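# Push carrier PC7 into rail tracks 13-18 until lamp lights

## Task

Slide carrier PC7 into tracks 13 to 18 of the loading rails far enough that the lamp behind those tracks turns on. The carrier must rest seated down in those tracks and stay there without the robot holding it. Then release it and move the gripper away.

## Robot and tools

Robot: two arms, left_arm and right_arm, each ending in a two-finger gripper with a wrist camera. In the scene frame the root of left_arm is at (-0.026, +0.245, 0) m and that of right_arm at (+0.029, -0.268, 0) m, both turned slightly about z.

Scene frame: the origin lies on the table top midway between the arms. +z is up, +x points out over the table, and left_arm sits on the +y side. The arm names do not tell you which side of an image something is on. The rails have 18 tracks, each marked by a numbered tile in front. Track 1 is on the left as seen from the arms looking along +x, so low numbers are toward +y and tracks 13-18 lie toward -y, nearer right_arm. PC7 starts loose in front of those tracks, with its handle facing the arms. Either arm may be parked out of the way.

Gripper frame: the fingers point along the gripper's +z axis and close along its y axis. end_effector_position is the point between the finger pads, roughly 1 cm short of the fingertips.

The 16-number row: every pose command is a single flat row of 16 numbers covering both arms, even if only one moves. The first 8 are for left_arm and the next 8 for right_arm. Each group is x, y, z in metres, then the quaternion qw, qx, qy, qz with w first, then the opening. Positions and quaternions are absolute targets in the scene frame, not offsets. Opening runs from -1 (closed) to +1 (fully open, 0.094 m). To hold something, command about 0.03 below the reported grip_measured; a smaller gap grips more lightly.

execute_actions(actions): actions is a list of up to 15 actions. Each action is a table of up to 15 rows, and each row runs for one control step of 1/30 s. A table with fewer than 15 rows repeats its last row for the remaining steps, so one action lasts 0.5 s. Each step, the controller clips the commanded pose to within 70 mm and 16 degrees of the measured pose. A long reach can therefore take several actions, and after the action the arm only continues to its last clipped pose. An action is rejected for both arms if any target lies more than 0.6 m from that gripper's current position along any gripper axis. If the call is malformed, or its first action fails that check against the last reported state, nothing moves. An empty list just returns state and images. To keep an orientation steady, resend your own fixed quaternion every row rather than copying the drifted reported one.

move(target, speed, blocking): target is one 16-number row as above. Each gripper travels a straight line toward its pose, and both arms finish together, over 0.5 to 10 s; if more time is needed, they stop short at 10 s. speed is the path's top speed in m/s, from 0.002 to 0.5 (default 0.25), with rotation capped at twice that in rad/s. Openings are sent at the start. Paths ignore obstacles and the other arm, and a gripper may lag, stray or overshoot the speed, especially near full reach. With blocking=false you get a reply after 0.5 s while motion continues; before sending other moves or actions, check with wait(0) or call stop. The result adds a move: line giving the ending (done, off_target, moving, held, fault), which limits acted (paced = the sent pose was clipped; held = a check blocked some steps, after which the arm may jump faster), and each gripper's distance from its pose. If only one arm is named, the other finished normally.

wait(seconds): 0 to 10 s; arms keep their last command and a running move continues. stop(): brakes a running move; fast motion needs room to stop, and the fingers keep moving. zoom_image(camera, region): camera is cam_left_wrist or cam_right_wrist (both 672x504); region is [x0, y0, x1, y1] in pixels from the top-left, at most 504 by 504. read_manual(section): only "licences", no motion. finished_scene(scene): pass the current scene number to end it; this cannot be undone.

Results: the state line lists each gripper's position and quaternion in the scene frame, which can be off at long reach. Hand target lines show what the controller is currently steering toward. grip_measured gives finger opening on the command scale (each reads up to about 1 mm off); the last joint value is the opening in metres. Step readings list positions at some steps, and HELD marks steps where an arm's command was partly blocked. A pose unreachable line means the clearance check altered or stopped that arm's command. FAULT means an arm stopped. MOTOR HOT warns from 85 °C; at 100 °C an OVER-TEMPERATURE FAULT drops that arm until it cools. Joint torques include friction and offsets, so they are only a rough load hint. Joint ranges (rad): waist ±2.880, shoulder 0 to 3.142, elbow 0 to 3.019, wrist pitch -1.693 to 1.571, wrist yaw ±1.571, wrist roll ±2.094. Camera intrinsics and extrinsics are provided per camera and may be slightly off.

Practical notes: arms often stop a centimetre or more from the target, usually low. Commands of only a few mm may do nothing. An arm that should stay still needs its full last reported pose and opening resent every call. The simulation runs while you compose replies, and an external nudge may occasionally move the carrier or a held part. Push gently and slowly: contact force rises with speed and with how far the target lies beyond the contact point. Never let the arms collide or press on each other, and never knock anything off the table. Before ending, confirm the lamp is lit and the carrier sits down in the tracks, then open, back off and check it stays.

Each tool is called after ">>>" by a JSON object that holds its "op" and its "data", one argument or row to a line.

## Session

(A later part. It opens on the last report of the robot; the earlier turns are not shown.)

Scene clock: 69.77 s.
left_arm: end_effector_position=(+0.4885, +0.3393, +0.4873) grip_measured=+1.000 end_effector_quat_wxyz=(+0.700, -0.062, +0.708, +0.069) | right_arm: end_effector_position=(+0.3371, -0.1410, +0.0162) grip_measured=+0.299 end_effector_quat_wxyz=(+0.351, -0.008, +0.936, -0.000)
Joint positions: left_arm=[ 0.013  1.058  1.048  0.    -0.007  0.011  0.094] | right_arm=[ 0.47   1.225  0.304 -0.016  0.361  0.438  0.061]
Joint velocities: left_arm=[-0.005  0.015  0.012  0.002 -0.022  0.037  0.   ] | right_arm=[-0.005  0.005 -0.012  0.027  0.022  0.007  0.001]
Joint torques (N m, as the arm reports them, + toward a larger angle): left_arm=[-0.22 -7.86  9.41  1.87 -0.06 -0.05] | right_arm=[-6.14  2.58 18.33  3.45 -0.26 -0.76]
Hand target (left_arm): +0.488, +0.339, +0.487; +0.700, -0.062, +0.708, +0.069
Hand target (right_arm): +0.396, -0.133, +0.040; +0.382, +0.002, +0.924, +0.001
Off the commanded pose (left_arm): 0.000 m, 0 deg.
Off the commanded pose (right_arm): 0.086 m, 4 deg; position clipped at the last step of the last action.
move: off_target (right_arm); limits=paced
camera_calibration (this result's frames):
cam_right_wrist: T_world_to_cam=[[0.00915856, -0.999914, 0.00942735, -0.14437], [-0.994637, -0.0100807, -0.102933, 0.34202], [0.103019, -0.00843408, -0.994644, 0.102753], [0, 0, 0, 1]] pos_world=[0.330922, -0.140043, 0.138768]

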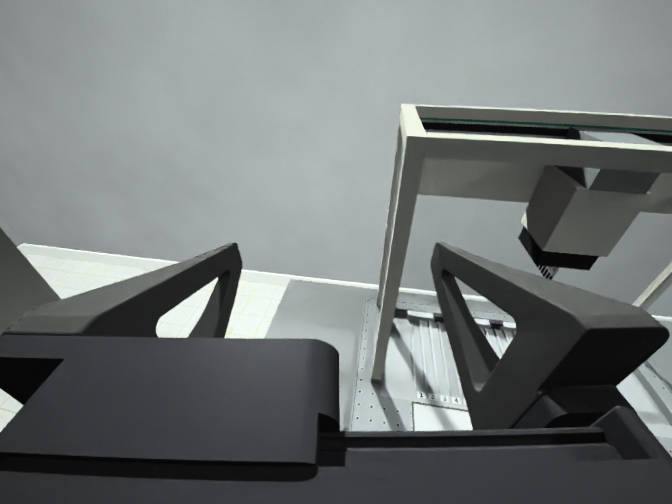

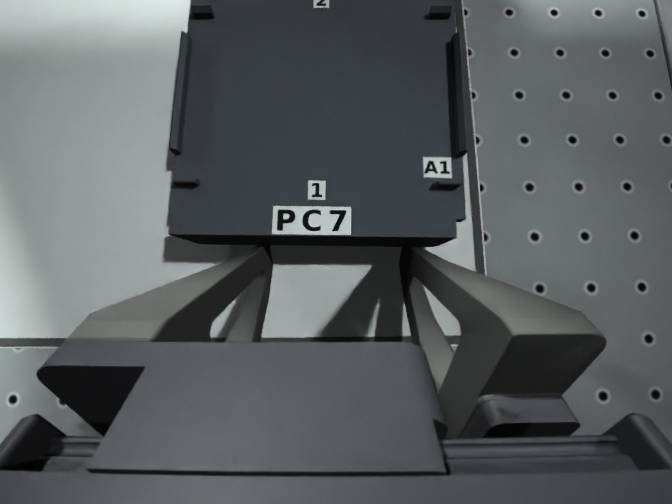

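Jammed; inspect.

>>> {"op": "move", "data": {
  "target": [0.4885,0.3393,0.4873,0.7,-0.062,0.708,0.069,1,0.31,-0.13,0.13,0.38,0,0.92,0,0.3]
}}

>>> {"op": "move", "data": {
  "target": [0.4885,0.3393,0.4873,0.7,-0.062,0.708,0.069,1,0.6,-0.13,0.13,0.3,0,0.954,0,-1]
}}

>>> {"op": "zoom_image", "data": {
  "camera": "cam_right_wrist",
  "region": [170,60,470,240]
}}

Scene clock: 73.53 s.
left_arm: end_effector_position=(+0.4885, +0.3393, +0.4873) grip_measured=+1.000 end_effector_quat_wxyz=(+0.700, -0.062, +0.708, +0.069) | right_arm: end_effector_position=(+0.3051, -0.1378, +0.1113) grip_measured=+0.299 end_effector_quat_wxyz=(+0.376, -0.008, +0.927, -0.010)
Joint positions: left_arm=[ 0.013  1.058  1.048  0.    -0.007  0.011  0.094] | right_arm=[ 0.598  0.823  0.391 -0.508  0.477  0.526  0.061]
Joint velocities: left_arm=[-0.024 -0.024 -0.007  0.002 -0.037  0.022  0.   ] | right_arm=[-0.015 -0.005 -0.007  0.002 -0.066  0.037  0.   ]
Joint torques (N m, as the arm reports them, + toward a larger angle): left_arm=[-0.23 -7.83  9.42  1.87 -0.06 -0.05] | right_arm=[ 1.   -0.47 14.92  0.81  0.41  0.12]
Hand target (left_arm): +0.488, +0.339, +0.487; +0.700, -0.062, +0.708, +0.069
Hand target (right_arm): +0.313, -0.130, +0.128; +0.383, -0.001, +0.924, -0.002
Off the commanded pose (left_arm): 0.000 m, 0 deg.
Off the commanded pose (right_arm): 0.021 m, 2 deg.
move: off_target (right_arm)
camera_calibration (this result's frames):
cam_right_wrist: T_world_to_cam=[[0.00262428, -0.999631, 0.0270475, -0.141741], [-0.987658, -0.00682678, -0.15648, 0.324287], [0.156606, -0.026303, -0.987311, 0.180996], [0, 0, 0, 1]] pos_world=[0.292311, -0.134714, 0.233277]

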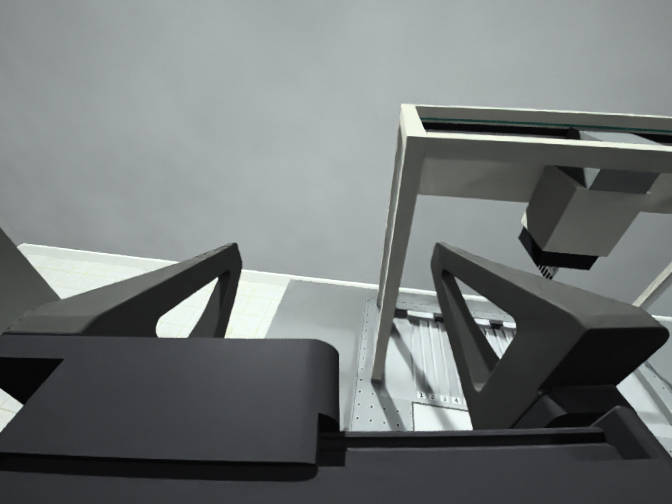

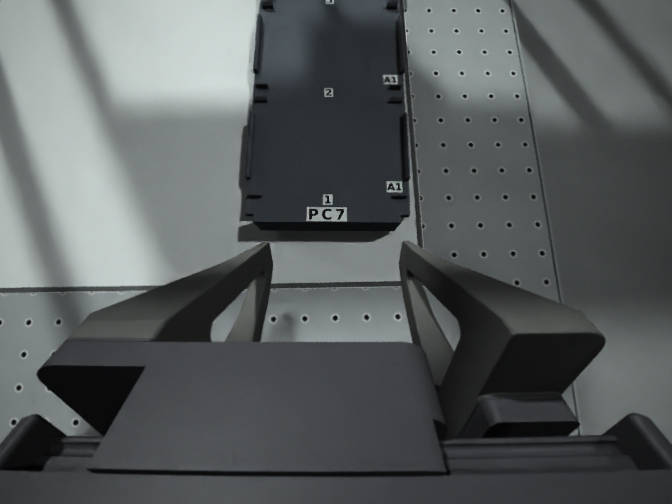

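Scene clock: 75.20 s.
left_arm: end_effector_position=(+0.4885, +0.3393, +0.4873) grip_measured=+1.000 end_effector_quat_wxyz=(+0.700, -0.062, +0.708, +0.069) | right_arm: end_effector_position=(+0.5853, -0.1286, +0.1205) grip_measured=-0.980 end_effector_quat_wxyz=(+0.296, +0.009, +0.955, +0.007)
Joint positions: left_arm=[ 0.013  1.058  1.048  0.    -0.007  0.011  0.094] | right_arm=[ 0.187  1.606  1.108 -0.489  0.155  0.264  0.001]
Joint velocities: left_arm=[-0.015 -0.015 -0.007 -0.012  0.007 -0.022  0.   ] | right_arm=[ 0.005 -0.005  0.012  0.002 -0.139 -0.051 -0.002]
Joint torques (N m, as the arm reports them, + toward a larger angle): left_arm=[-0.23 -7.87  9.42  1.87 -0.06 -0.05] | right_arm=[  0.35 -10.66  14.61   0.83  -0.06  -0.23]
Hand target (left_arm): +0.488, +0.339, +0.487; +0.700, -0.062, +0.708, +0.069
Hand target (right_arm): +0.597, -0.125, +0.130; +0.300, +0.002, +0.954, +0.008
Off the commanded pose (left_arm): 0.000 m, 0 deg.
Off the commanded pose (right_arm): 0.018 m, 1 deg.
move: off_target (right_arm)
camera_calibration (this result's frames):
cam_right_wrist: T_world_to_cam=[[-0.0178122, -0.999713, -0.0160243, -0.116389], [-0.999763, 0.0176083, 0.0127776, 0.592354], [-0.0124918, 0.0162481, -0.99979, 0.252362], [0, 0, 0, 1]] pos_world=[0.593293, -0.130887, 0.242875]

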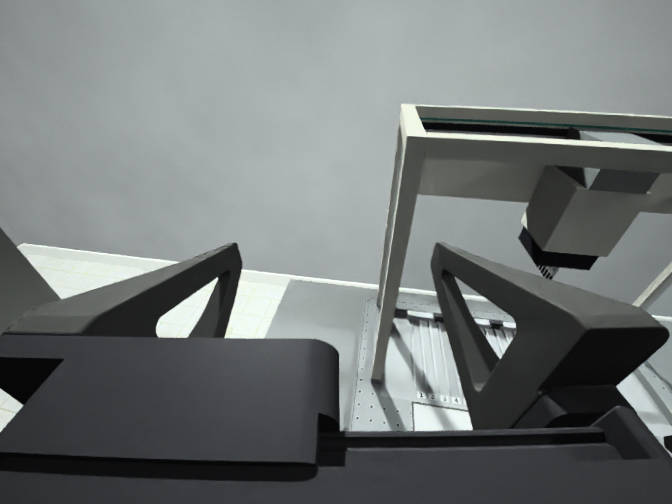

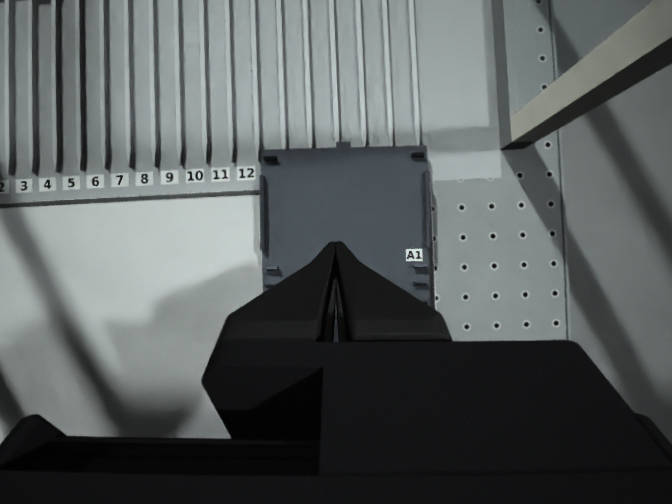

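Region (170, 60, 470, 240) of cam_right_wrist's 672x504 image, scaled by 1.680, with more detail than that image has; it fills the top 302 rows of this view, and the rest is white.

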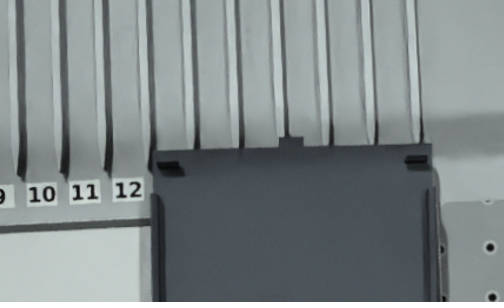

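>>> {"op": "move", "data": {
  "target": [0.4885,0.3393,0.4873,0.7,-0.062,0.708,0.069,1,0.59,-0.255,0.11,0.38,0,0.92,0,-1]
}}

>>> {"op": "move", "data": {
  "target": [0.4885,0.3393,0.4873,0.7,-0.062,0.708,0.069,1,0.61,-0.25,0.028,0.38,0,0.92,0,-1]
}}

>>> {"op": "move", "data": {
  "target": [0.4885,0.3393,0.4873,0.7,-0.062,0.708,0.069,1,0.61,-0.197,0.028,0.38,0,0.92,0,-1],
  "speed": 0.03
}}

>>> {"op": "move", "data": {
  "target": [0.4885,0.3393,0.4873,0.7,-0.062,0.708,0.069,1,0.58,-0.23,0.12,0.38,0,0.92,0,-1]
}}

>>> {"op": "move", "data": {
  "target": [0.4885,0.3393,0.4873,0.7,-0.062,0.708,0.069,1,0.6,-0.13,0.13,0.3,0,0.954,0,-1]
}}

>>> {"op": "zoom_image", "data": {
  "camera": "cam_right_wrist",
  "region": [170,60,470,240]
}}

Scene clock: 82.37 s.
left_arm: end_effector_position=(+0.4885, +0.3393, +0.4873) grip_measured=+1.000 end_effector_quat_wxyz=(+0.700, -0.062, +0.708, +0.069) | right_arm: end_effector_position=(+0.5902, -0.2566, +0.1070) grip_measured=-0.980 end_effector_quat_wxyz=(+0.373, +0.012, +0.928, +0.002)
Joint positions: left_arm=[ 0.013  1.058  1.048  0.    -0.007  0.011  0.094] | right_arm=[-0.077  1.553  0.921 -0.175  0.023  0.043  0.001]
Joint velocities: left_arm=[-0.005 -0.005 -0.002  0.002 -0.007 -0.037  0.   ] | right_arm=[-0.005  0.005 -0.017 -0.002 -0.051 -0.081 -0.001]
Joint torques (N m, as the arm reports them, + toward a larger angle): left_arm=[-0.21 -7.87  9.42  1.87 -0.06 -0.05] | right_arm=[  0.84 -10.86   9.53   2.67  -0.16  -0.23]
Hand target (left_arm): +0.488, +0.339, +0.487; +0.700, -0.062, +0.708, +0.069
Hand target (right_arm): +0.591, -0.253, +0.110; +0.383, +0.001, +0.924, +0.003
Off the commanded pose (left_arm): 0.000 m, 0 deg.
Off the commanded pose (right_arm): 0.003 m, 2 deg.
move: done
camera_calibration (this result's frames):
cam_right_wrist: T_world_to_cam=[[-0.0253199, -0.999624, -0.0105571, -0.240597], [-0.988314, 0.0266185, -0.15009, 0.612698], [0.150314, 0.00663352, -0.988616, 0.141324], [0, 0, 0, 1]] pos_world=[0.578203, -0.257753, 0.229135]

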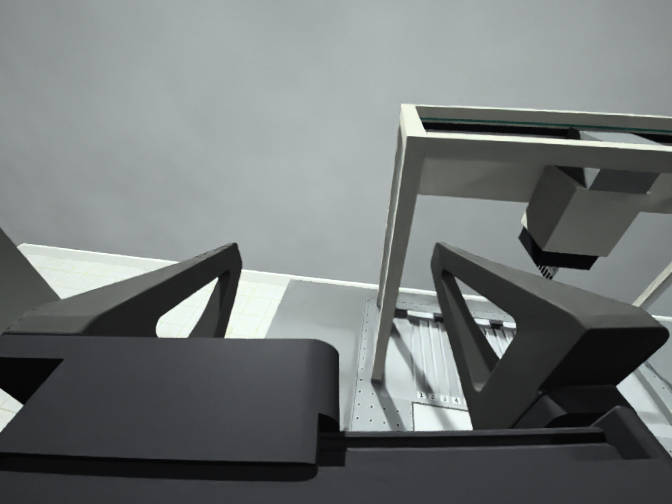

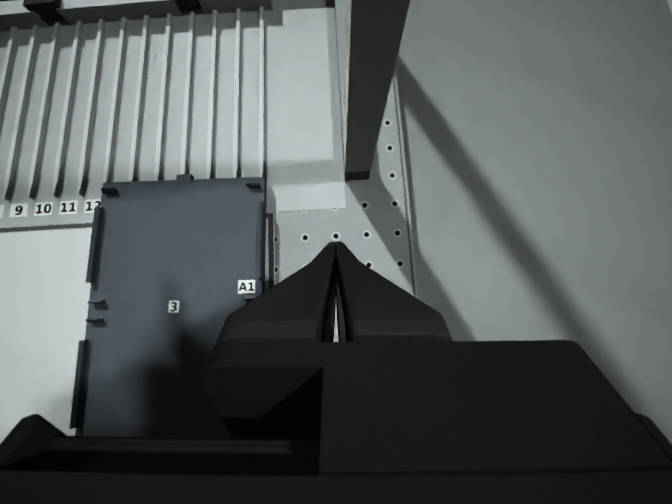

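Scene clock: 83.33 s.
left_arm: end_effector_position=(+0.4885, +0.3393, +0.4873) grip_measured=+1.000 end_effector_quat_wxyz=(+0.700, -0.062, +0.708, +0.069) | right_arm: end_effector_position=(+0.6043, -0.2529, +0.0236) grip_measured=-0.980 end_effector_quat_wxyz=(+0.369, +0.008, +0.929, +0.003)
Joint positions: left_arm=[ 0.013  1.058  1.048  0.    -0.007  0.011  0.094] | right_arm=[-0.071  1.75   0.895  0.041  0.024  0.042  0.001]
Joint velocities: left_arm=[-0.015  0.005 -0.002 -0.002 -0.007 -0.051  0.   ] | right_arm=[-0.024  0.005 -0.007  0.002 -0.022 -0.066 -0.   ]
Joint torques (N m, as the arm reports them, + toward a larger angle): left_arm=[-0.24 -7.85  9.42  1.87 -0.06 -0.05] | right_arm=[  1.01 -11.85   8.67   2.64   0.14  -0.22]
Hand target (left_arm): +0.488, +0.339, +0.487; +0.700, -0.062, +0.708, +0.069
Hand target (right_arm): +0.609, -0.250, +0.029; +0.381, -0.000, +0.924, -0.000
Off the commanded pose (left_arm): 0.000 m, 0 deg.
Off the commanded pose (right_arm): 0.008 m, 2 deg.
move: done
camera_calibration (this result's frames):
cam_right_wrist: T_world_to_cam=[[-0.0192533, -0.999778, -0.00851721, -0.241175], [-0.989625, 0.0202695, -0.142236, 0.612945], [0.142378, 0.00569032, -0.989796, 0.0612999], [0, 0, 0, 1]] pos_world=[0.593215, -0.253894, 0.145803]

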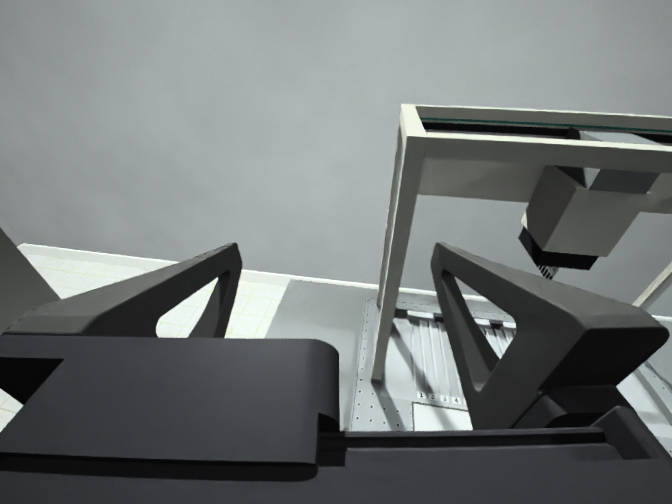

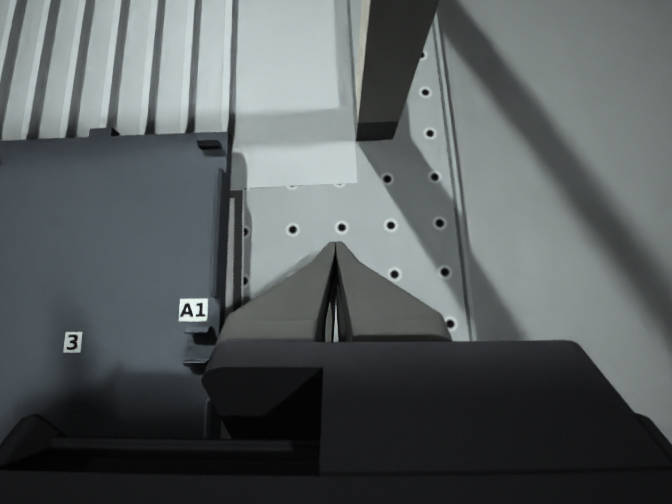

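Scene clock: 85.43 s.
left_arm: end_effector_position=(+0.4885, +0.3393, +0.4873) grip_measured=+1.000 end_effector_quat_wxyz=(+0.700, -0.062, +0.708, +0.069) | right_arm: end_effector_position=(+0.6008, -0.2058, +0.0243) grip_measured=-0.980 end_effector_quat_wxyz=(+0.372, -0.004, +0.928, -0.008)
Joint positions: left_arm=[ 0.013  1.058  1.048  0.    -0.007  0.011  0.094] | right_arm=[0.036 1.75  0.895 0.041 0.109 0.089 0.001]
Joint velocities: left_arm=[-0.005 -0.005 -0.002 -0.007 -0.007  0.022  0.   ] | right_arm=[-0.005  0.005  0.027 -0.002 -0.066 -0.022 -0.   ]
Joint torques (N m, as the arm reports them, + toward a larger angle): left_arm=[-0.21 -7.85  9.41  1.87 -0.06 -0.05] | right_arm=[  1.32 -11.05  10.26   2.21   0.06   0.11]
Hand target (left_arm): +0.488, +0.339, +0.487; +0.700, -0.062, +0.708, +0.069
Hand target (right_arm): +0.609, -0.198, +0.028; +0.381, -0.001, +0.924, -0.002
Off the commanded pose (left_arm): 0.000 m, 0 deg.
Off the commanded pose (right_arm): 0.013 m, 2 deg.
move: off_target (right_arm)
camera_calibration (this result's frames):
cam_right_wrist: T_world_to_cam=[[-0.00441878, -0.99978, 0.0205118, -0.203723], [-0.988955, 0.00133025, -0.148208, 0.604458], [0.148148, -0.0209402, -0.988743, 0.0532629], [0, 0, 0, 1]] pos_world=[0.588991, -0.203367, 0.146428]

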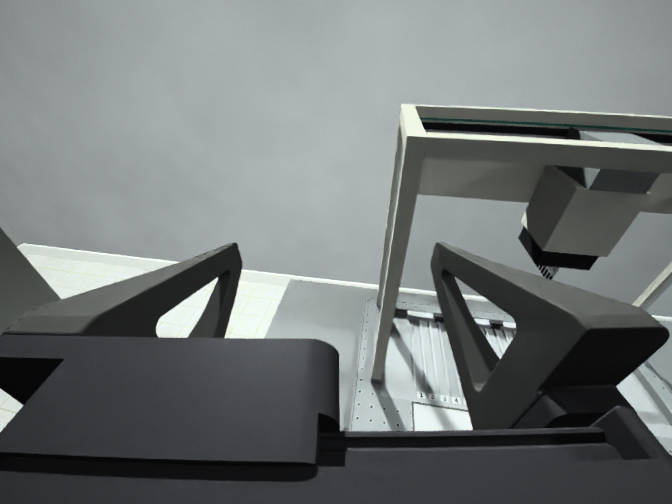

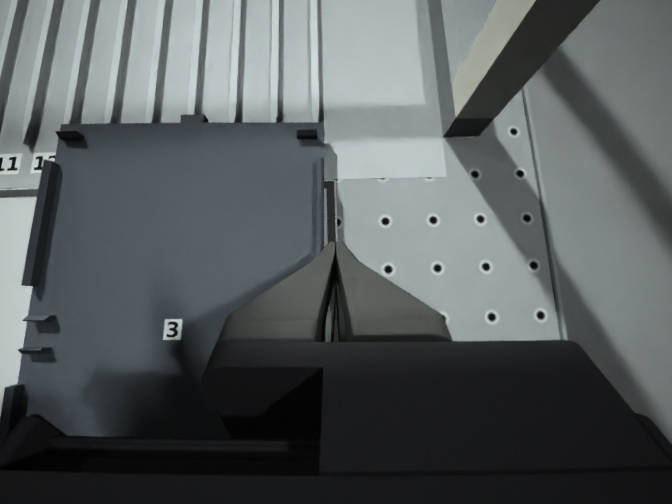

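Scene clock: 86.40 s.
left_arm: end_effector_position=(+0.4885, +0.3393, +0.4873) grip_measured=+1.000 end_effector_quat_wxyz=(+0.700, -0.062, +0.708, +0.069) | right_arm: end_effector_position=(+0.5814, -0.2293, +0.1291) grip_measured=-0.980 end_effector_quat_wxyz=(+0.397, +0.008, +0.918, +0.003)
Joint positions: left_arm=[ 0.013  1.058  1.048  0.    -0.007  0.011  0.094] | right_arm=[-0.015  1.492  0.892 -0.156  0.065  0.079  0.001]
Joint velocities: left_arm=[-0.034 -0.005  0.007  0.017 -0.007  0.037  0.   ] | right_arm=[-0.015 -0.015  0.002 -0.002 -0.007  0.051 -0.   ]
Joint torques (N m, as the arm reports them, + toward a larger angle): left_arm=[-0.22 -7.87  9.42  1.87 -0.06 -0.05] | right_arm=[ 0.5  -8.42 11.44  1.04 -0.13 -0.21]
Hand target (left_arm): +0.488, +0.339, +0.487; +0.700, -0.062, +0.708, +0.069
Hand target (right_arm): +0.581, -0.229, +0.119; +0.382, +0.000, +0.924, +0.001
Off the commanded pose (left_arm): 0.000 m, 0 deg.
Off the commanded pose (right_arm): 0.009 m, 2 deg.
move: done
camera_calibration (this result's frames):
cam_right_wrist: T_world_to_cam=[[-0.0168801, -0.999807, -0.0100555, -0.218272], [-0.979336, 0.0185599, -0.201386, 0.606097], [0.201534, 0.0064483, -0.97946, 0.133236], [0, 0, 0, 1]] pos_world=[0.563037, -0.230338, 0.250364]

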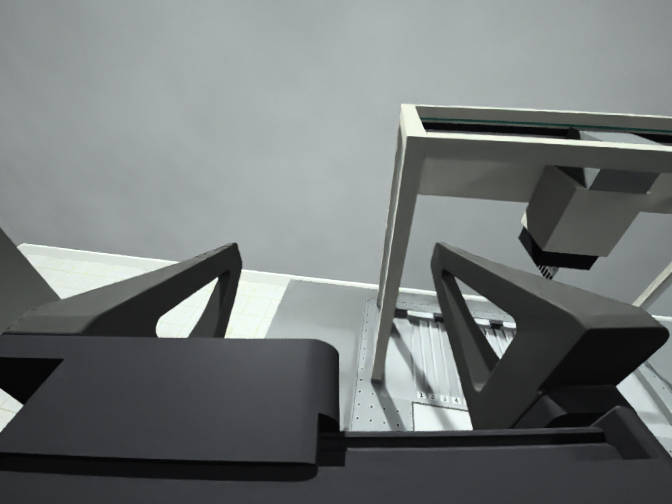

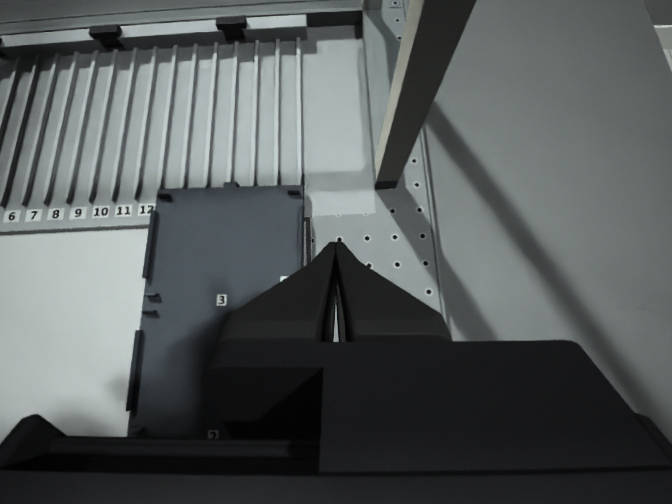

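Scene clock: 87.40 s.
left_arm: end_effector_position=(+0.4885, +0.3393, +0.4873) grip_measured=+1.000 end_effector_quat_wxyz=(+0.700, -0.062, +0.708, +0.069) | right_arm: end_effector_position=(+0.5851, -0.1317, +0.1239) grip_measured=-0.980 end_effector_quat_wxyz=(+0.298, -0.011, +0.955, -0.002)
Joint positions: left_arm=[ 0.013  1.058  1.048  0.    -0.007  0.011  0.094] | right_arm=[ 0.183  1.598  1.108 -0.494  0.159  0.217  0.001]
Joint velocities: left_arm=[ 0.005 -0.015 -0.007  0.007 -0.037  0.007  0.   ] | right_arm=[ 0.015 -0.015 -0.022 -0.007 -0.037  0.066 -0.001]
Joint torques (N m, as the arm reports them, + toward a larger angle): left_arm=[-0.22 -7.89  9.41  1.87 -0.06 -0.05] | right_arm=[ -0.21 -10.19  14.75   0.83   0.23   0.07]
Hand target (left_arm): +0.488, +0.339, +0.487; +0.700, -0.062, +0.708, +0.069
Hand target (right_arm): +0.598, -0.132, +0.131; +0.300, -0.000, +0.954, -0.001
Off the commanded pose (left_arm): 0.000 m, 0 deg.
Off the commanded pose (right_arm): 0.016 m, 1 deg.
move: off_target (right_arm)
camera_calibration (this result's frames):
cam_right_wrist: T_world_to_cam=[[0.0150272, -0.999798, 0.0133734, -0.142278], [-0.999849, -0.0149091, 0.00888708, 0.588448], [-0.0086859, -0.0135049, -0.999871, 0.249742], [0, 0, 0, 1]] pos_world=[0.592667, -0.130103, 0.246383]

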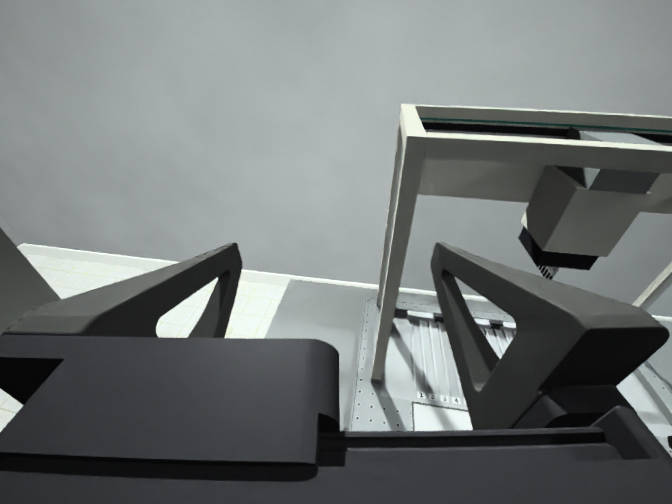

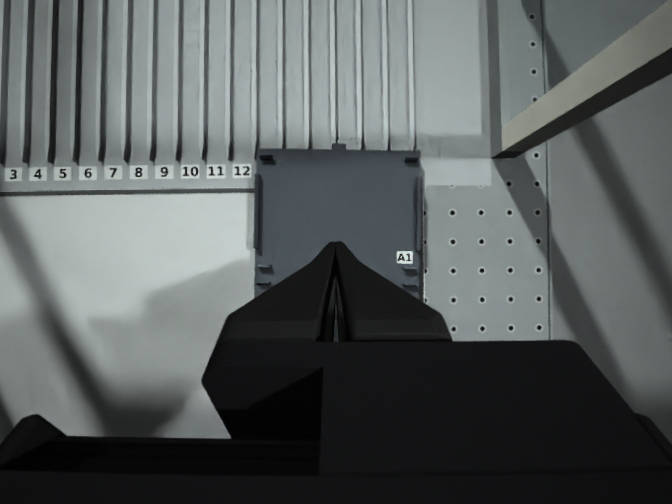

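Region (170, 60, 470, 240) of cam_right_wrist's 672x504 image, scaled by 1.680, with more detail than that image has; it fills the top 302 rows of this view, and the rest is white.

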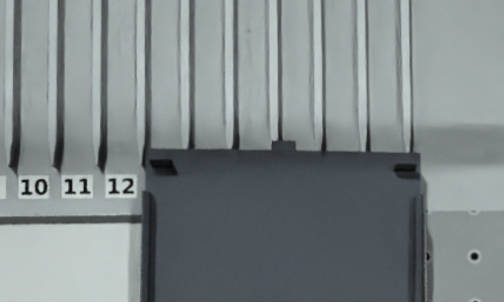

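>>> {"op": "move", "data": {
  "target": [0.4885,0.3393,0.4873,0.7,-0.062,0.708,0.069,1,0.31,-0.127,0.12,0.38,0,0.92,0,0.3]
}}

>>> {"op": "move", "data": {
  "target": [0.4885,0.3393,0.4873,0.7,-0.062,0.708,0.069,1,0.325,-0.125,0.03,0.38,0,0.92,0,0.3]
}}

>>> {"op": "move", "data": {
  "target": [0.4885,0.3393,0.4873,0.7,-0.062,0.708,0.069,1,0.41,-0.118,0.035,0.38,0,0.92,0,0.3],
  "speed": 0.03
}}

Scene clock: 92.93 s.
left_arm: end_effector_position=(+0.4885, +0.3393, +0.4873) grip_measured=+1.000 end_effector_quat_wxyz=(+0.700, -0.062, +0.708, +0.069) | right_arm: end_effector_position=(+0.3165, -0.1283, +0.1260) grip_measured=+0.299 end_effector_quat_wxyz=(+0.392, -0.007, +0.920, -0.002)
Joint positions: left_arm=[ 0.013  1.058  1.048  0.    -0.007  0.011  0.094] | right_arm=[ 0.602  0.838  0.422 -0.482  0.486  0.52   0.061]
Joint velocities: left_arm=[-0.015 -0.015  0.007 -0.002 -0.081 -0.066  0.   ] | right_arm=[ 0.005 -0.015  0.007  0.017 -0.051 -0.051 -0.001]
Joint torques (N m, as the arm reports them, + toward a larger angle): left_arm=[-0.23 -7.85  9.41  1.87 -0.06 -0.05] | right_arm=[ 0.55 -0.89 10.83  0.83  0.4   0.12]
Hand target (left_arm): +0.488, +0.339, +0.487; +0.700, -0.062, +0.708, +0.069
Hand target (right_arm): +0.312, -0.132, +0.120; +0.383, -0.003, +0.924, -0.008
Off the commanded pose (left_arm): 0.000 m, 0 deg.
Off the commanded pose (right_arm): 0.009 m, 2 deg.
move: done
camera_calibration (this result's frames):
cam_right_wrist: T_world_to_cam=[[0.00539847, -0.999931, 0.010416, -0.131444], [-0.981383, -0.00729753, -0.191921, 0.340272], [0.191984, -0.00918603, -0.981355, 0.18426], [0, 0, 0, 1]] pos_world=[0.299272, -0.127259, 0.247499]

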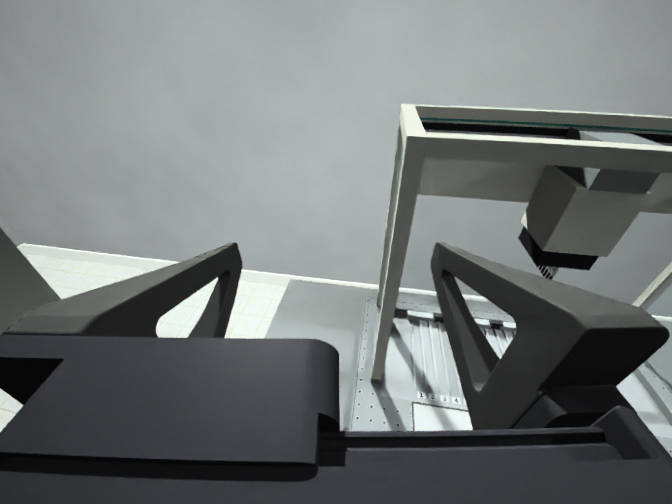

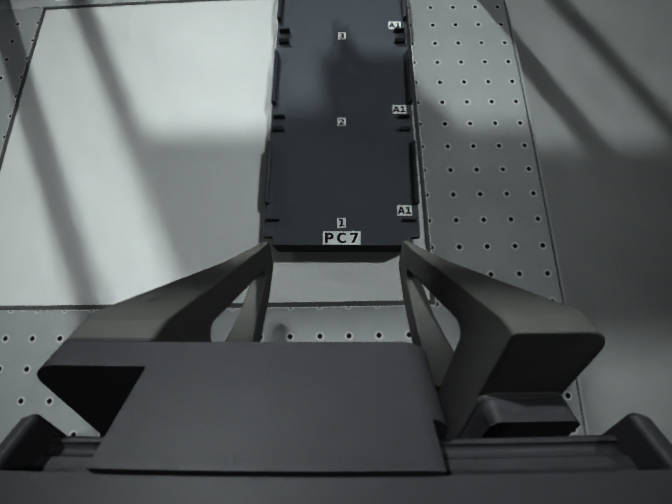

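Scene clock: 93.87 s.
left_arm: end_effector_position=(+0.4885, +0.3393, +0.4873) grip_measured=+1.000 end_effector_quat_wxyz=(+0.700, -0.062, +0.708, +0.069) | right_arm: end_effector_position=(+0.3200, -0.1269, +0.0292) grip_measured=+0.299 end_effector_quat_wxyz=(+0.374, -0.008, +0.927, -0.008)
Joint positions: left_arm=[ 0.013  1.058  1.048  0.    -0.007  0.011  0.094] | right_arm=[ 0.589  1.161  0.29  -0.068  0.468  0.522  0.061]
Joint velocities: left_arm=[-0.034  0.015 -0.007  0.007  0.022 -0.051  0.   ] | right_arm=[-0.005 -0.005 -0.002 -0.012 -0.051 -0.066 -0.   ]
Joint torques (N m, as the arm reports them, + toward a larger angle): left_arm=[-0.21 -7.84  9.42  1.87 -0.06 -0.05] | right_arm=[-0.14 -2.96  8.02  2.42  0.13  0.  ]
Hand target (left_arm): +0.488, +0.339, +0.487; +0.700, -0.062, +0.708, +0.069
Hand target (right_arm): +0.323, -0.126, +0.032; +0.381, +0.000, +0.924, +0.000
Off the commanded pose (left_arm): 0.000 m, 0 deg.
Off the commanded pose (right_arm): 0.005 m, 2 deg.
move: done
camera_calibration (this result's frames):
cam_right_wrist: T_world_to_cam=[[0.00259315, -0.99973, 0.0230797, -0.128526], [-0.98825, -0.00608923, -0.152728, 0.3264], [0.152827, -0.0224124, -0.987999, 0.09963], [0, 0, 0, 1]] pos_world=[0.307672, -0.124271, 0.151251]

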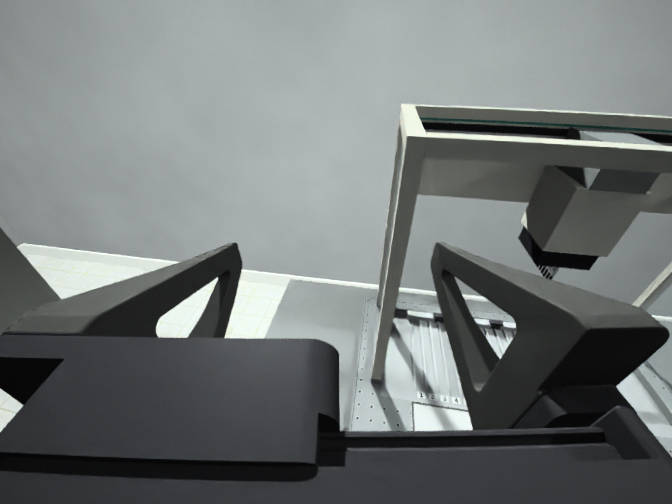

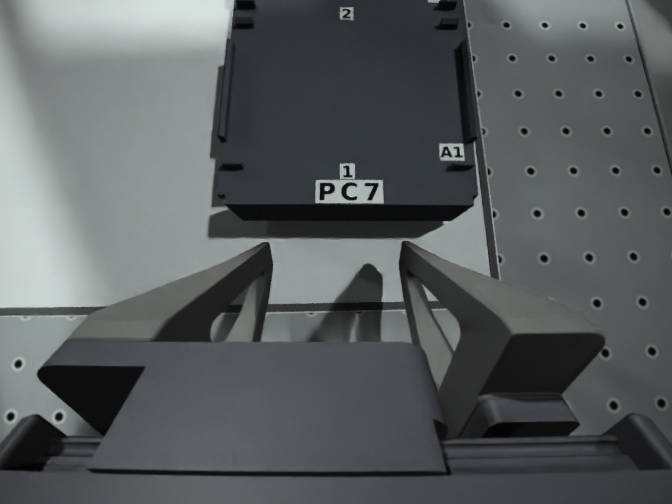

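Scene clock: 97.20 s.
left_arm: end_effector_position=(+0.4885, +0.3393, +0.4873) grip_measured=+1.000 end_effector_quat_wxyz=(+0.700, -0.062, +0.708, +0.069) | right_arm: end_effector_position=(+0.3816, -0.1287, +0.0180) grip_measured=+0.299 end_effector_quat_wxyz=(+0.355, -0.002, +0.935, -0.011)
Joint positions: left_arm=[ 0.013  1.058  1.048  0.    -0.007  0.011  0.094] | right_arm=[0.434 1.36  0.416 0.017 0.365 0.411 0.061]
Joint velocities: left_arm=[-0.005  0.005  0.002  0.002 -0.022  0.007  0.   ] | right_arm=[-0.005 -0.015  0.002 -0.007  0.081 -0.037  0.001]
Joint torques (N m, as the arm reports them, + toward a larger angle): left_arm=[-0.26 -7.84  9.42  1.87 -0.06 -0.05] | right_arm=[-0.43 -4.33 12.21  2.67  0.09 -0.24]
Hand target (left_arm): +0.488, +0.339, +0.487; +0.700, -0.062, +0.708, +0.069
Hand target (right_arm): +0.407, -0.117, +0.036; +0.381, +0.001, +0.924, +0.002
Off the commanded pose (left_arm): 0.000 m, 0 deg.
Off the commanded pose (right_arm): 0.035 m, 3 deg.
move: off_target (right_arm)
camera_calibration (this result's frames):
cam_right_wrist: T_world_to_cam=[[-0.00894726, -0.99966, 0.0244857, -0.125894], [-0.993555, 0.00612023, -0.113186, 0.388398], [0.112998, -0.0253406, -0.993272, 0.0939729], [0, 0, 0, 1]] pos_world=[0.374149, -0.125847, 0.140384]

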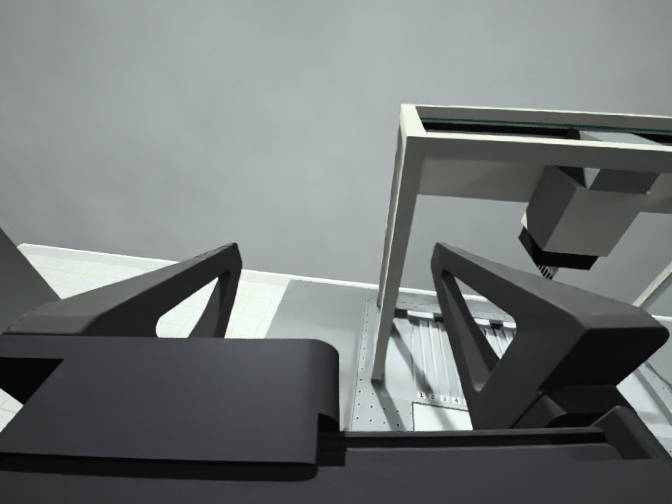

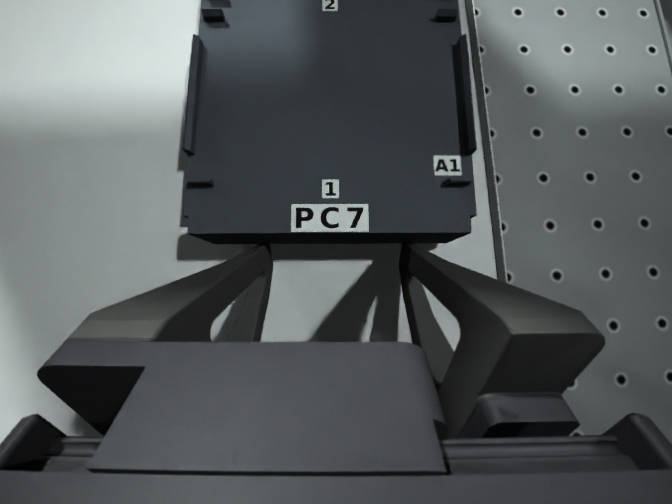

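Moving in.

>>> {"op": "move", "data": {
  "target": [0.4885,0.3393,0.4873,0.7,-0.062,0.708,0.069,1,0.5,-0.124,0.042,0.38,0,0.92,0,0.3],
  "speed": 0.05
}}

>>> {"op": "move", "data": {
  "target": [0.4885,0.3393,0.4873,0.7,-0.062,0.708,0.069,1,0.565,-0.127,0.04,0.38,0,0.92,0,0.3],
  "speed": 0.04
}}

>>> {"op": "move", "data": {
  "target": [0.4885,0.3393,0.4873,0.7,-0.062,0.708,0.069,1,0.49,-0.13,0.16,0.5,0,0.866,0,0.3]
}}

Scene clock: 103.50 s.
left_arm: end_effector_position=(+0.4885, +0.3393, +0.4873) grip_measured=+1.000 end_effector_quat_wxyz=(+0.700, -0.062, +0.708, +0.069) | right_arm: end_effector_position=(+0.4708, -0.1295, +0.0253) grip_measured=+0.299 end_effector_quat_wxyz=(+0.356, -0.003, +0.935, -0.007)
Joint positions: left_arm=[ 0.013  1.058  1.048  0.    -0.007  0.011  0.094] | right_arm=[0.3   1.529 0.623 0.017 0.276 0.3   0.061]
Joint velocities: left_arm=[-0.015 -0.005  0.002 -0.007  0.037  0.007  0.   ] | right_arm=[-0.005 -0.005 -0.012  0.017 -0.007  0.051 -0.002]
Joint torques (N m, as the arm reports them, + toward a larger angle): left_arm=[-0.2  -7.85  9.42  1.87 -0.06 -0.05] | right_arm=[-0.4  -6.69 12.69  2.63  0.05 -0.18]
Hand target (left_arm): +0.488, +0.339, +0.487; +0.700, -0.062, +0.708, +0.069
Hand target (right_arm): +0.498, -0.122, +0.042; +0.382, +0.000, +0.924, +0.002
Off the commanded pose (left_arm): 0.000 m, 0 deg.
Off the commanded pose (right_arm): 0.034 m, 3 deg.
move: off_target (right_arm)
camera_calibration (this result's frames):
cam_right_wrist: T_world_to_cam=[[-0.00491092, -0.999824, 0.0180833, -0.127812], [-0.993497, 0.00282121, -0.113822, 0.477487], [0.113751, -0.0185246, -0.993337, 0.0916971], [0, 0, 0, 1]] pos_world=[0.463324, -0.127438, 0.147746]

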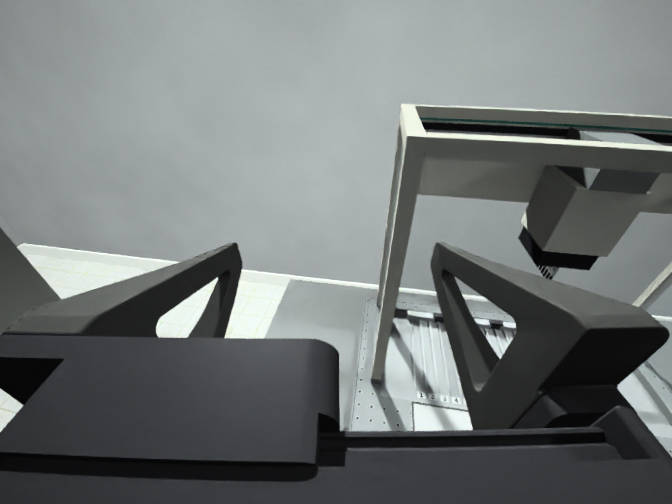

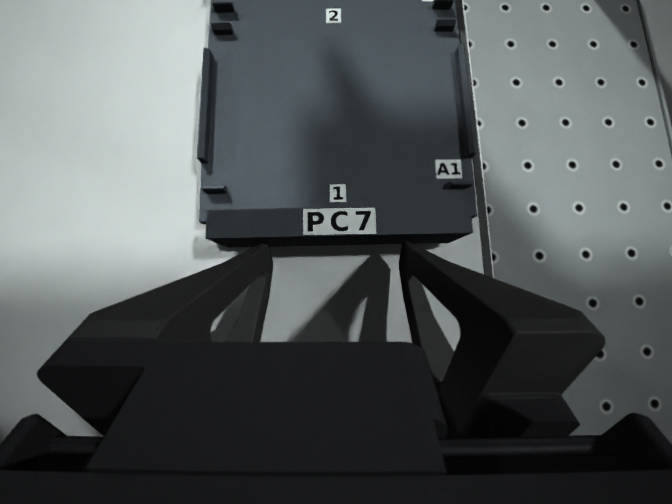

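Scene clock: 106.10 s.
left_arm: end_effector_position=(+0.4885, +0.3393, +0.4873) grip_measured=+1.000 end_effector_quat_wxyz=(+0.700, -0.062, +0.708, +0.069) | right_arm: end_effector_position=(+0.5122, -0.1316, +0.0184) grip_measured=+0.299 end_effector_quat_wxyz=(+0.351, -0.009, +0.936, -0.004)
Joint positions: left_arm=[ 0.013  1.058  1.048  0.    -0.007  0.011  0.094] | right_arm=[0.249 1.626 0.724 0.017 0.23  0.252 0.061]
Joint velocities: left_arm=[-0.005 -0.005 -0.017 -0.002  0.007 -0.051  0.   ] | right_arm=[ 0.005 -0.034  0.012  0.007 -0.066 -0.066 -0.001]
Joint torques (N m, as the arm reports them, + toward a larger angle): left_arm=[-0.21 -7.88  9.42  1.87 -0.06 -0.05] | right_arm=[-1.7  -6.79 17.34  1.84  0.13 -0.21]
Hand target (left_arm): +0.488, +0.339, +0.487; +0.700, -0.062, +0.708, +0.069
Hand target (right_arm): +0.560, -0.128, +0.042; +0.382, +0.000, +0.924, +0.000
Off the commanded pose (left_arm): 0.000 m, 0 deg.
Off the commanded pose (right_arm): 0.057 m, 4 deg.
move: off_target (right_arm)
camera_calibration (this result's frames):
cam_right_wrist: T_world_to_cam=[[0.00850599, -0.99984, 0.0157662, -0.136346], [-0.994513, -0.0101026, -0.104128, 0.516391], [0.10427, -0.014794, -0.994439, 0.0854895], [0, 0, 0, 1]] pos_world=[0.505803, -0.129843, 0.140934]

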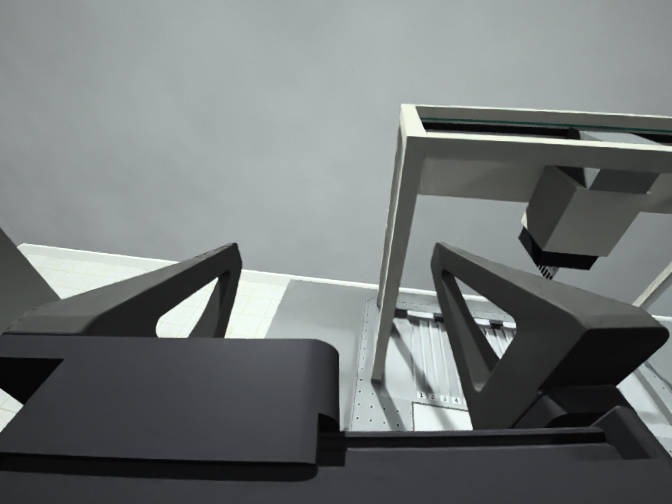

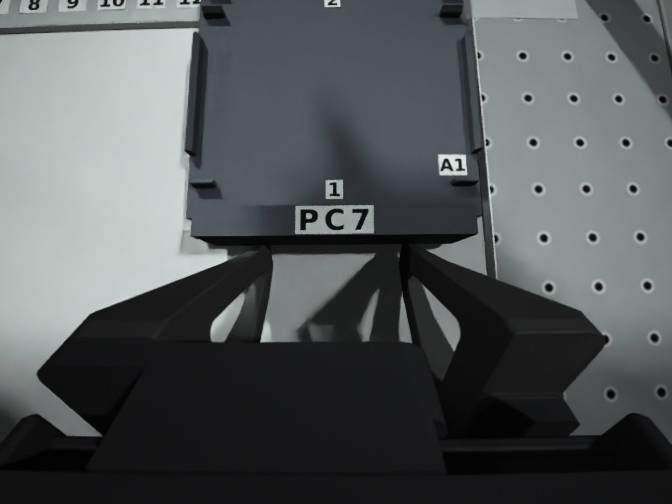

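Scene clock: 107.27 s.
left_arm: end_effector_position=(+0.4885, +0.3393, +0.4873) grip_measured=+1.000 end_effector_quat_wxyz=(+0.700, -0.062, +0.708, +0.069) | right_arm: end_effector_position=(+0.4950, -0.1309, +0.1622) grip_measured=+0.299 end_effector_quat_wxyz=(+0.499, +0.005, +0.867, -0.000)
Joint positions: left_arm=[ 0.013  1.058  1.048  0.    -0.007  0.011  0.094] | right_arm=[0.306 1.268 0.642 0.061 0.357 0.224 0.061]
Joint velocities: left_arm=[-0.005  0.005  0.007  0.017 -0.037 -0.007  0.   ] | right_arm=[-0.015 -0.005 -0.002 -0.012  0.051 -0.066 -0.001]
Joint torques (N m, as the arm reports them, + toward a larger angle): left_arm=[-0.2  -7.82  9.42  1.87 -0.06 -0.05] | right_arm=[ 0.88 -5.75  9.66  2.69  0.25 -0.22]
Hand target (left_arm): +0.488, +0.339, +0.487; +0.700, -0.062, +0.708, +0.069
Hand target (right_arm): +0.494, -0.129, +0.158; +0.501, -0.002, +0.866, -0.003
Off the commanded pose (left_arm): 0.000 m, 0 deg.
Off the commanded pose (right_arm): 0.006 m, 1 deg.
move: done
camera_calibration (this result's frames):
cam_right_wrist: T_world_to_cam=[[-0.014959, -0.99988, -0.00410469, -0.122935], [-0.908333, 0.0153052, -0.417968, 0.525925], [0.41798, -0.00252396, -0.908453, 0.0626634], [0, 0, 0, 1]] pos_world=[0.449684, -0.130812, 0.276242]

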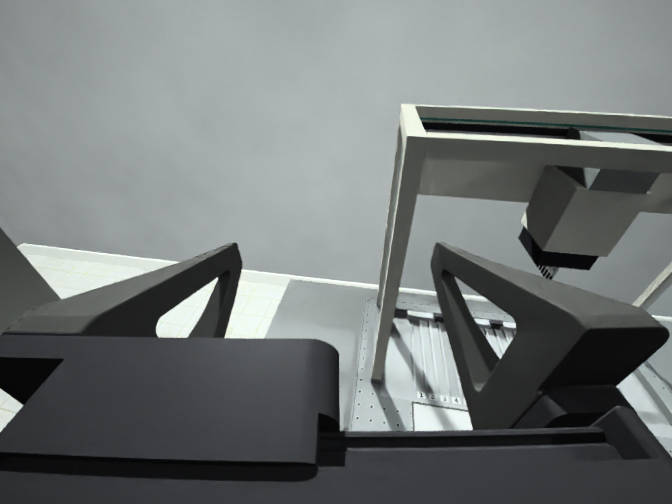

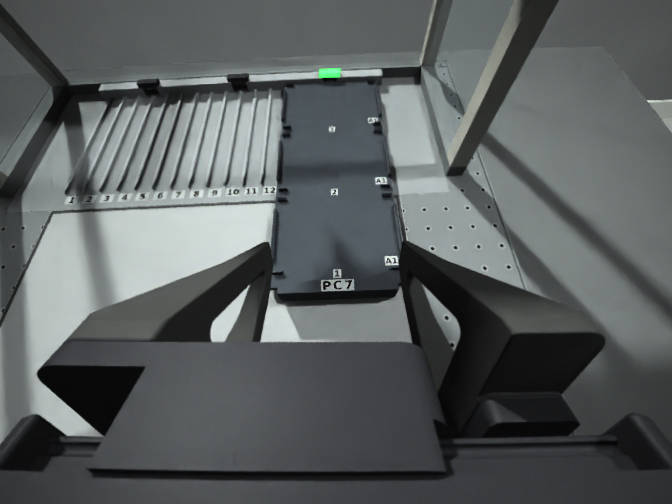

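>>> {"op": "finished_scene", "data": {
  "scene": 2
}}

The scene is finished: the task was done.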